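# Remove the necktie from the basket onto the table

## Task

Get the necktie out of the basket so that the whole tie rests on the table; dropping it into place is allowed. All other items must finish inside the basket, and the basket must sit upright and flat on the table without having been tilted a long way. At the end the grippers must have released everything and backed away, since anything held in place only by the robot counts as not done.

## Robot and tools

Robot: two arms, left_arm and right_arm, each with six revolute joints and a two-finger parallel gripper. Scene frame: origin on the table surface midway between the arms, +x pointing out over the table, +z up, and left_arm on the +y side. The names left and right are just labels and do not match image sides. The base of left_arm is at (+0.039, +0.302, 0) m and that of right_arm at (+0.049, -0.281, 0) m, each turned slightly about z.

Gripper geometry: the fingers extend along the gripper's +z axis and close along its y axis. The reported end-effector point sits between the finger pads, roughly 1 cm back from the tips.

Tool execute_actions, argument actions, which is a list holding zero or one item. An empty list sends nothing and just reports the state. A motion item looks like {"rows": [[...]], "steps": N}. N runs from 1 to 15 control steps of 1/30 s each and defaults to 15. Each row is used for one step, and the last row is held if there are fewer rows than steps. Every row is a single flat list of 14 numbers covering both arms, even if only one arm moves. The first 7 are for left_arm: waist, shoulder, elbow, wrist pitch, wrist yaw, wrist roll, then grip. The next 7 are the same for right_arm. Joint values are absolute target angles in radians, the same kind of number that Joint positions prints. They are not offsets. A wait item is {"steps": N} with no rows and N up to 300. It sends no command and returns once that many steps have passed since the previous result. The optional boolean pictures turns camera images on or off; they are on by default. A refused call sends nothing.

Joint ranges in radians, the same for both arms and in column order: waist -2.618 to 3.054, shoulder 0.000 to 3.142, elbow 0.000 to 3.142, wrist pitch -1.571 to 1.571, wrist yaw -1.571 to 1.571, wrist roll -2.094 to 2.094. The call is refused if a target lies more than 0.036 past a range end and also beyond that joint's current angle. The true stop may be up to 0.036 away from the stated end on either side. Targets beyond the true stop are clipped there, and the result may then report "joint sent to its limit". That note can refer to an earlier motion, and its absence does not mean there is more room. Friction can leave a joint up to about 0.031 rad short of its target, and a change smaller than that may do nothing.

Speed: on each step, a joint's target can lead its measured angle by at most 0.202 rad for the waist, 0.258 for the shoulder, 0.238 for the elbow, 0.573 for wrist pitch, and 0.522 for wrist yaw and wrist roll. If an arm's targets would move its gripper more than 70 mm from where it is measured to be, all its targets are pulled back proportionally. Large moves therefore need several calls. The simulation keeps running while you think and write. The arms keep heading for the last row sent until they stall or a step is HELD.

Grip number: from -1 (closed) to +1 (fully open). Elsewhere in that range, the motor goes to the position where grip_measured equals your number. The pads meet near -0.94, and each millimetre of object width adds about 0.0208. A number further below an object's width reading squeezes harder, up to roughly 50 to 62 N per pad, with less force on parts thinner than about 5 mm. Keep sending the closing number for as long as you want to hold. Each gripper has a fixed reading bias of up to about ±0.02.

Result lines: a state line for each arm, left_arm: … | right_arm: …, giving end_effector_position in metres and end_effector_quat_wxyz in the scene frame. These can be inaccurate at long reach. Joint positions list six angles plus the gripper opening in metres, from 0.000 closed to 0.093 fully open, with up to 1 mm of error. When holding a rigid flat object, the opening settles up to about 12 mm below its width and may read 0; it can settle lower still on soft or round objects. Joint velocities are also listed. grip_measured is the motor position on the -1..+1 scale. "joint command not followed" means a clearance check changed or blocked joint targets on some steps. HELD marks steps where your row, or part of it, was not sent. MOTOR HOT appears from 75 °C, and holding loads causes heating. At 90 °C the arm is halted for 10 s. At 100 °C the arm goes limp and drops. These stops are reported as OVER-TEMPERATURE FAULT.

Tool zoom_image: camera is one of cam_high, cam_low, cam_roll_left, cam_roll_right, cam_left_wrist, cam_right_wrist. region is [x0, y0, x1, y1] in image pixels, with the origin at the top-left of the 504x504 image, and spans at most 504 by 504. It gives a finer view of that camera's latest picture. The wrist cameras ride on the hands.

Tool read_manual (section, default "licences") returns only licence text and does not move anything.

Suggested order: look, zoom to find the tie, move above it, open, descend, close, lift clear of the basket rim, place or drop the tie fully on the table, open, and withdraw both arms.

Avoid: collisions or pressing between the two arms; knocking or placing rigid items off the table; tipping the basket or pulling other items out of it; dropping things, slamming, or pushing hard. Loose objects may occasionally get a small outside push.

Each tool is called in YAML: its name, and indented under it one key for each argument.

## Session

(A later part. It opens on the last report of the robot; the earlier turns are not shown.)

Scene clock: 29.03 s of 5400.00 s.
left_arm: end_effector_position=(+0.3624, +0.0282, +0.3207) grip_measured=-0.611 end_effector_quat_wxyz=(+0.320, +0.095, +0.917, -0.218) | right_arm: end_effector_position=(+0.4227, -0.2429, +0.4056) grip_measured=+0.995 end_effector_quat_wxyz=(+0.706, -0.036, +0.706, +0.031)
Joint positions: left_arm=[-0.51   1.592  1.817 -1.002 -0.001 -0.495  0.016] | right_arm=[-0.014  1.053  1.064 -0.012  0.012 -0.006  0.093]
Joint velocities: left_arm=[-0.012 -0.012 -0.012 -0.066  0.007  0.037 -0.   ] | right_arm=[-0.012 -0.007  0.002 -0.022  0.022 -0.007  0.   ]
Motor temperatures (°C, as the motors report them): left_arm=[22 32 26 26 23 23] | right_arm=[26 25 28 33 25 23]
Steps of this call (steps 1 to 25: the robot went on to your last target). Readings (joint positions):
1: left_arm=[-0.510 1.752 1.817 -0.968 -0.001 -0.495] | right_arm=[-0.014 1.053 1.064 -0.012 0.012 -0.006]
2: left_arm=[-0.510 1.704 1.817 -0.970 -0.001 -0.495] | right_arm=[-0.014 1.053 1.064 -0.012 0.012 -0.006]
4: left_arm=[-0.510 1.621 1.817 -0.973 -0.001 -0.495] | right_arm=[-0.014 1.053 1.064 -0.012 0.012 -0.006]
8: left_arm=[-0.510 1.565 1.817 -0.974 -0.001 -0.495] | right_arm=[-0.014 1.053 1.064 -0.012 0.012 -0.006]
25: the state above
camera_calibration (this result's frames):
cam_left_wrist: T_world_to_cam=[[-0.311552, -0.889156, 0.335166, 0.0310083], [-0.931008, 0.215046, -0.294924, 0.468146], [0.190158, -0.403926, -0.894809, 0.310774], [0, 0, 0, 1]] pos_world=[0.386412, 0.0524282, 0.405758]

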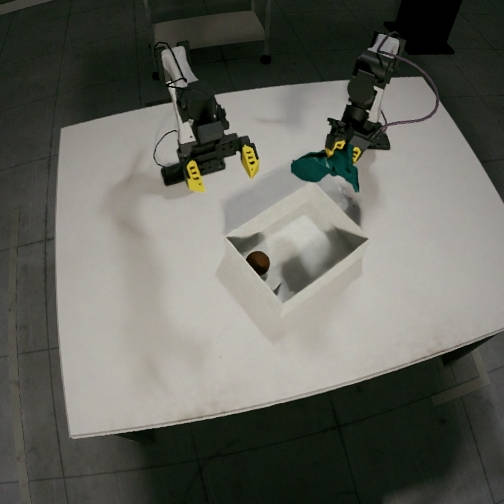

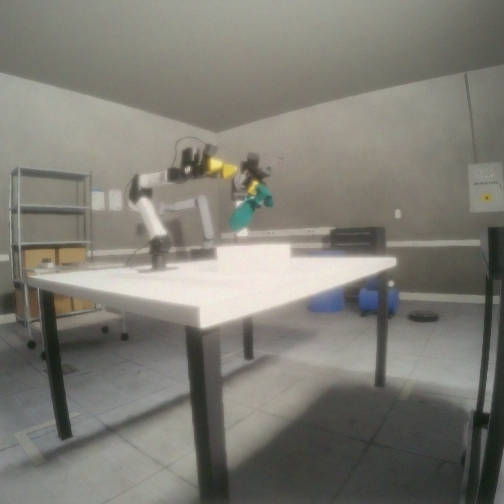

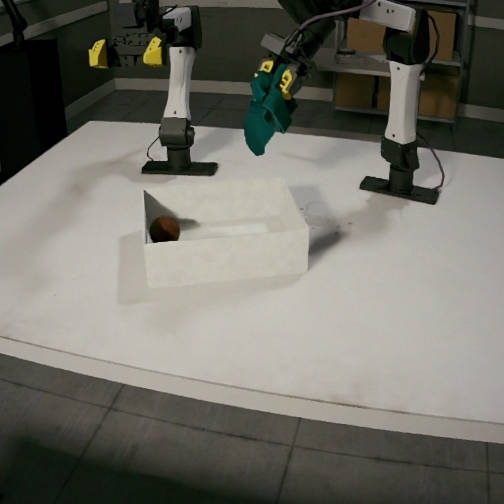

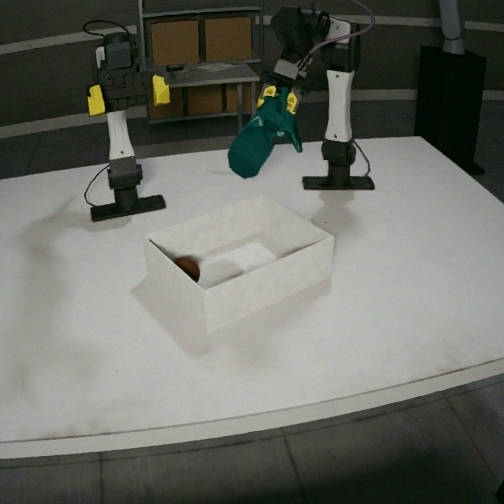

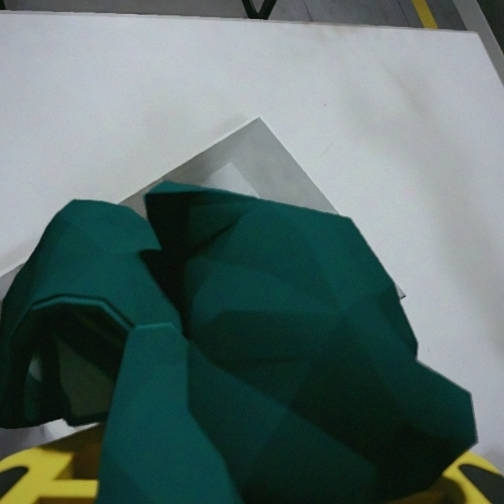

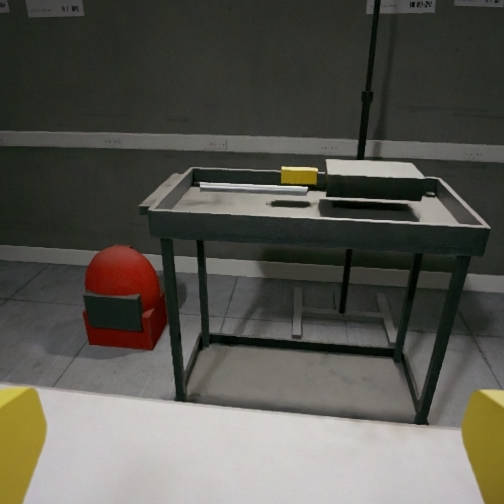

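execute_actions:
  actions:
    - {"rows":[[0.4,1.6,1.815,-1.2,0,-0.9,-1,-0.014,1.053,1.064,-0.012,0.012,0,1]]}
  pictures: false

execute_actions:
  actions:
    - {"steps":25}
  pictures: false

execute_actions:
  actions:
    - {"rows":[[0.4,2.1,1.815,-1.2,0,-0.9,-1,-0.014,1.053,1.064,-0.012,0.012,0,1]]}
  pictures: false

execute_actions:
  actions:
    - {"steps":15}
  pictures: false

execute_actions:
  actions:
    - {"rows":[[0.4,2.1,1.815,-1.2,0,-0.9,1,-0.014,1.053,1.064,-0.012,0.012,0,1]]}
  pictures: false

execute_actions:
  actions:
    - {"rows":[[0.4,1.6,1.815,-1.4,0,-0.9,1,-0.014,1.053,1.064,-0.012,0.012,0,1]]}
  pictures: false

execute_actions:
  actions:
    - {"steps":25}

Scene clock: 32.60 s of 5400.00 s.
left_arm: end_effector_position=(+0.4248, +0.3760, +0.2910) grip_measured=-0.611 end_effector_quat_wxyz=(+0.285, -0.484, +0.821, -0.099) | right_arm: end_effector_position=(+0.4227, -0.2429, +0.4056) grip_measured=+0.995 end_effector_quat_wxyz=(+0.706, -0.036, +0.706, +0.031)
Joint positions: left_arm=[ 0.379  1.598  1.817 -1.176 -0.007 -0.876  0.016] | right_arm=[-0.014  1.053  1.064 -0.012  0.012 -0.006  0.093]
Joint velocities: left_arm=[ 1.194  0.002 -0.002 -0.154 -0.227 -0.154  0.001] | right_arm=[-0.022 -0.022  0.002 -0.007  0.007 -0.051  0.   ]
Motor temperatures (°C, as the motors report them): left_arm=[22 32 26 27 23 23] | right_arm=[26 25 29 33 25 23]
Steps of this call (steps 1 to 15: the robot went on to your last target; steps 16 to 92: nothing new was sent; steps 93 to 107: all 15 steps of this action). Readings (joint positions):
93: left_arm=[-0.495 1.592 1.817 -1.013 0.009 -0.542] | right_arm=[-0.014 1.053 1.064 -0.012 0.012 -0.006]
94: left_arm=[-0.459 1.592 1.817 -1.042 0.018 -0.603] | right_arm=[-0.014 1.053 1.064 -0.012 0.012 -0.006]
96: left_arm=[-0.346 1.594 1.817 -1.094 0.017 -0.698] | right_arm=[-0.014 1.053 1.064 -0.012 0.012 -0.006]
100: left_arm=[-0.082 1.598 1.817 -1.149 0.010 -0.810] | right_arm=[-0.014 1.053 1.064 -0.012 0.012 -0.006]
107: the state above

Scene clock: 33.43 s of 5400.00 s.
left_arm: end_effector_position=(+0.4175, +0.3878, +0.2877) grip_measured=-0.611 end_effector_quat_wxyz=(+0.275, -0.506, +0.812, -0.093) | right_arm: end_effector_position=(+0.4227, -0.2429, +0.4056) grip_measured=+0.995 end_effector_quat_wxyz=(+0.706, -0.036, +0.706, +0.031)
Joint positions: left_arm=[ 0.413  1.598  1.817 -1.199 -0.006 -0.893  0.016] | right_arm=[-0.014  1.053  1.064 -0.012  0.012 -0.006  0.093]
Joint velocities: left_arm=[ 0.002 -0.002 -0.002 -0.007 -0.022 -0.037 -0.   ] | right_arm=[ 0.002  0.007  0.002 -0.037 -0.022 -0.081  0.   ]
Motor temperatures (°C, as the motors report them): left_arm=[22 32 26 27 23 23] | right_arm=[26 25 29 33 25 23]
Steps of this call (steps 1 to 25: the robot went on to your last target). Readings (joint positions):
1: left_arm=[0.409 1.598 1.817 -1.179 -0.015 -0.881] | right_arm=[-0.014 1.053 1.064 -0.012 0.012 -0.006]
2: left_arm=[0.421 1.598 1.817 -1.183 -0.018 -0.884] | right_arm=[-0.014 1.053 1.064 -0.012 0.012 -0.006]
4: left_arm=[0.418 1.598 1.817 -1.189 -0.017 -0.888] | right_arm=[-0.014 1.053 1.064 -0.012 0.012 -0.006]
8: left_arm=[0.413 1.598 1.817 -1.196 -0.009 -0.891] | right_arm=[-0.014 1.053 1.064 -0.012 0.012 -0.006]
25: the state above

Scene clock: 33.93 s of 5400.00 s.
left_arm: end_effector_position=(+0.4513, +0.3951, +0.0657) grip_measured=-0.611 end_effector_quat_wxyz=(+0.015, -0.528, +0.849, -0.003) | right_arm: end_effector_position=(+0.4227, -0.2429, +0.4056) grip_measured=+0.995 end_effector_quat_wxyz=(+0.706, -0.036, +0.706, +0.031)
Joint positions: left_arm=[ 0.413  2.151  1.806 -1.196 -0.005 -0.894  0.016] | right_arm=[-0.014  1.053  1.064 -0.012  0.012 -0.006  0.093]
Joint velocities: left_arm=[-0.002  0.027 -0.042 -0.051 -0.022 -0.037 -0.001] | right_arm=[-0.002  0.002  0.007 -0.022  0.051 -0.037  0.   ]
Motor temperatures (°C, as the motors report them): left_arm=[22 32 26 27 23 23] | right_arm=[26 25 29 33 25 23]
Steps of this call (steps 1 to 15: all 15 steps of this action). Readings (joint positions):
1: left_arm=[0.413 1.611 1.819 -1.202 -0.006 -0.893] | right_arm=[-0.014 1.053 1.064 -0.012 0.012 -0.006]
2: left_arm=[0.413 1.631 1.825 -1.202 -0.006 -0.893] | right_arm=[-0.014 1.053 1.064 -0.012 0.012 -0.006]
4: left_arm=[0.413 1.704 1.826 -1.199 -0.006 -0.893] | right_arm=[-0.014 1.053 1.064 -0.012 0.012 -0.006]
8: left_arm=[0.413 1.910 1.826 -1.196 -0.006 -0.893] | right_arm=[-0.014 1.053 1.064 -0.012 0.012 -0.006]
15: the state above

Scene clock: 34.43 s of 5400.00 s.
left_arm: end_effector_position=(+0.4519, +0.3952, +0.0768) grip_measured=-0.611 end_effector_quat_wxyz=(+0.027, -0.528, +0.849, -0.007) | right_arm: end_effector_position=(+0.4227, -0.2429, +0.4056) grip_measured=+0.995 end_effector_quat_wxyz=(+0.706, -0.036, +0.706, +0.031)
Joint positions: left_arm=[ 0.413  2.123  1.805 -1.198 -0.004 -0.894  0.016] | right_arm=[-0.014  1.053  1.064 -0.012  0.012 -0.006  0.093]
Joint velocities: left_arm=[ 0.002 -0.002 -0.002 -0.007 -0.037 -0.037  0.001] | right_arm=[-0.022 -0.017 -0.007  0.007  0.037  0.066  0.001]
Motor temperatures (°C, as the motors report them): left_arm=[22 32 26 27 23 23] | right_arm=[26 25 29 33 25 23]
Steps of this call (steps 1 to 15: the robot went on to your last target). Readings (joint positions):
1: left_arm=[0.413 2.150 1.805 -1.198 -0.004 -0.894] | right_arm=[-0.014 1.053 1.064 -0.012 0.012 -0.006]
2: left_arm=[0.413 2.144 1.805 -1.198 -0.004 -0.894] | right_arm=[-0.014 1.053 1.064 -0.012 0.012 -0.006]
4: left_arm=[0.413 2.133 1.805 -1.198 -0.004 -0.894] | right_arm=[-0.014 1.053 1.064 -0.012 0.012 -0.006]
8: left_arm=[0.413 2.123 1.805 -1.198 -0.004 -0.894] | right_arm=[-0.014 1.053 1.064 -0.012 0.012 -0.006]
15: the state above

Scene clock: 34.93 s of 5400.00 s.
left_arm: end_effector_position=(+0.4519, +0.3952, +0.0768) grip_measured=+1.000 end_effector_quat_wxyz=(+0.027, -0.529, +0.848, -0.007) | right_arm: end_effector_position=(+0.4227, -0.2429, +0.4056) grip_measured=+0.995 end_effector_quat_wxyz=(+0.706, -0.036, +0.706, +0.031)
Joint positions: left_arm=[ 0.413  2.123  1.805 -1.198 -0.004 -0.894  0.093] | right_arm=[-0.014  1.053  1.064 -0.012  0.012 -0.006  0.093]
Joint velocities: left_arm=[-0.032  0.007  0.002 -0.066 -0.022  0.037  0.   ] | right_arm=[ 0.002  0.012 -0.012 -0.037 -0.022 -0.022 -0.   ]
Motor temperatures (°C, as the motors report them): left_arm=[22 32 26 27 23 23] | right_arm=[26 25 29 33 25 23]
Steps of this call (steps 1 to 15: all 15 steps of this action). Readings (joint positions):
1: left_arm=[0.413 2.123 1.805 -1.198 -0.004 -0.894] | right_arm=[-0.014 1.053 1.064 -0.012 0.012 -0.006]
2: left_arm=[0.413 2.123 1.805 -1.198 -0.004 -0.894] | right_arm=[-0.014 1.053 1.064 -0.012 0.012 -0.006]
4: left_arm=[0.413 2.123 1.805 -1.198 -0.004 -0.894] | right_arm=[-0.014 1.053 1.064 -0.012 0.012 -0.006]
8: left_arm=[0.413 2.123 1.805 -1.198 -0.004 -0.894] | right_arm=[-0.014 1.053 1.064 -0.012 0.012 -0.006]
15: the state above

Scene clock: 35.43 s of 5400.00 s.
left_arm: end_effector_position=(+0.3777, +0.3786, +0.2773) grip_measured=+1.000 end_effector_quat_wxyz=(+0.211, -0.516, +0.827, -0.072) | right_arm: end_effector_position=(+0.4227, -0.2429, +0.4056) grip_measured=+0.995 end_effector_quat_wxyz=(+0.706, -0.036, +0.706, +0.031)
Joint positions: left_arm=[ 0.413  1.568  1.816 -1.369 -0.004 -0.894  0.093] | right_arm=[-0.014  1.053  1.064 -0.012  0.012 -0.006  0.093]
Joint velocities: left_arm=[-0.017 -0.217  0.022 -0.198 -0.022  0.022  0.   ] | right_arm=[-0.007 -0.007  0.022  0.081 -0.022  0.037 -0.001]
Motor temperatures (°C, as the motors report them): left_arm=[22 32 26 27 23 23] | right_arm=[26 25 29 33 25 23]
Steps of this call (steps 1 to 15: all 15 steps of this action). Readings (joint positions):
1: left_arm=[0.413 2.112 1.805 -1.204 -0.004 -0.894] | right_arm=[-0.014 1.053 1.064 -0.012 0.012 -0.006]
2: left_arm=[0.413 2.095 1.802 -1.226 -0.004 -0.894] | right_arm=[-0.014 1.053 1.064 -0.012 0.012 -0.006]
4: left_arm=[0.413 2.028 1.802 -1.265 -0.004 -0.894] | right_arm=[-0.014 1.053 1.064 -0.012 0.012 -0.006]
8: left_arm=[0.413 1.838 1.802 -1.309 -0.004 -0.894] | right_arm=[-0.014 1.053 1.064 -0.012 0.012 -0.006]
15: the state above

Scene clock: 36.27 s of 5400.00 s.
left_arm: end_effector_position=(+0.3758, +0.3782, +0.2691) grip_measured=+1.000 end_effector_quat_wxyz=(+0.192, -0.518, +0.831, -0.065) | right_arm: end_effector_position=(+0.4227, -0.2429, +0.4056) grip_measured=+0.995 end_effector_quat_wxyz=(+0.706, -0.036, +0.706, +0.031)
Joint positions: left_arm=[ 0.413  1.587  1.816 -1.392 -0.004 -0.894  0.093] | right_arm=[-0.014  1.053  1.064 -0.012  0.012 -0.006  0.093]
Joint velocities: left_arm=[-0.002 -0.012  0.007  0.037 -0.022  0.007  0.   ] | right_arm=[-0.007 -0.002  0.002 -0.081  0.037 -0.022  0.001]
Motor temperatures (°C, as the motors report them): left_arm=[22 32 26 27 23 23] | right_arm=[26 25 29 34 25 23]
Steps of this call (steps 1 to 25: the robot went on to your last target). Readings (joint positions):
1: left_arm=[0.413 1.566 1.816 -1.374 -0.004 -0.894] | right_arm=[-0.014 1.053 1.064 -0.012 0.012 -0.006]
2: left_arm=[0.413 1.568 1.816 -1.378 -0.004 -0.894] | right_arm=[-0.014 1.053 1.064 -0.012 0.012 -0.006]
4: left_arm=[0.413 1.578 1.816 -1.384 -0.004 -0.894] | right_arm=[-0.014 1.053 1.064 -0.012 0.012 -0.006]
8: left_arm=[0.413 1.587 1.816 -1.389 -0.004 -0.894] | right_arm=[-0.014 1.053 1.064 -0.012 0.012 -0.006]
25: the state above
camera_calibration (this result's frames):
cam_left_wrist: T_world_to_cam=[[0.837924, -0.454136, 0.302726, -0.224121], [-0.509738, -0.849403, 0.136683, 0.518292], [0.195063, -0.268841, -0.943226, 0.363462], [0, 0, 0, 1]] pos_world=[0.381091, 0.436171, 0.339832]

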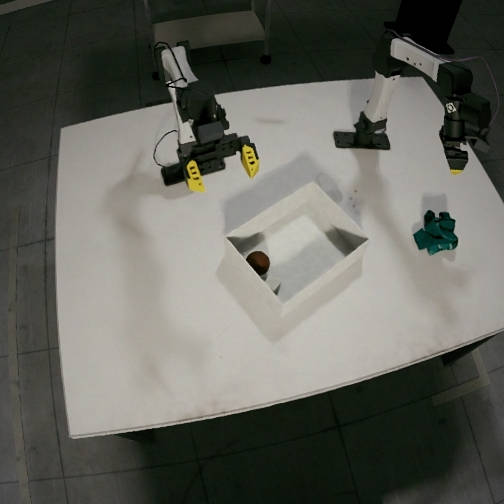

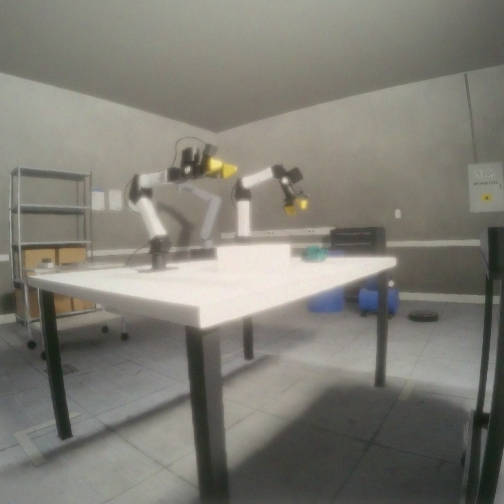

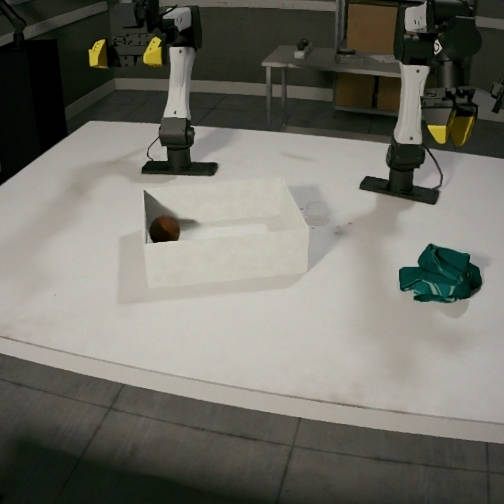

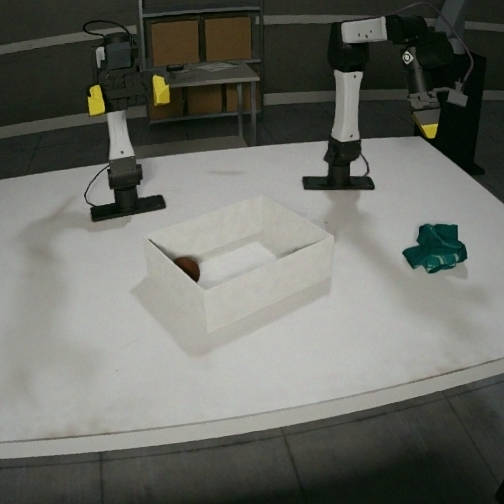

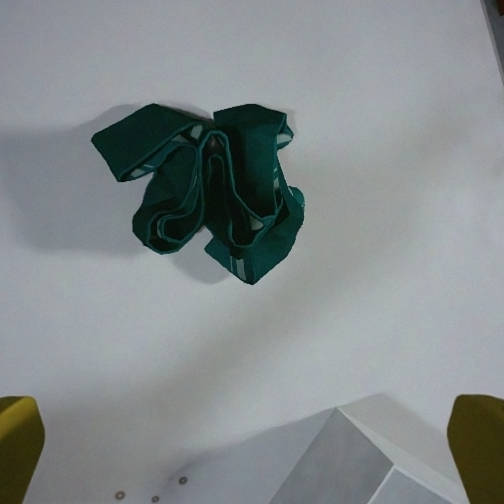

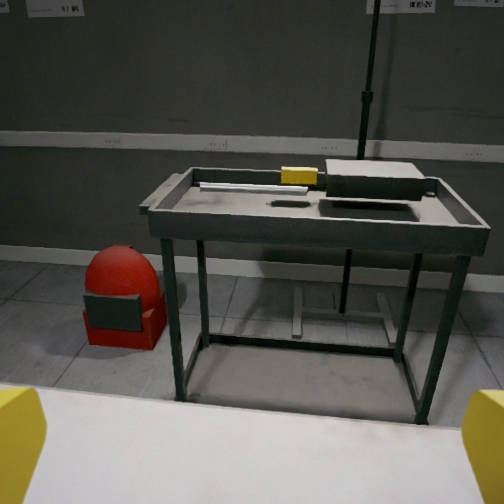

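finished_scene:
  scene: 2

The scene is finished: the task was done.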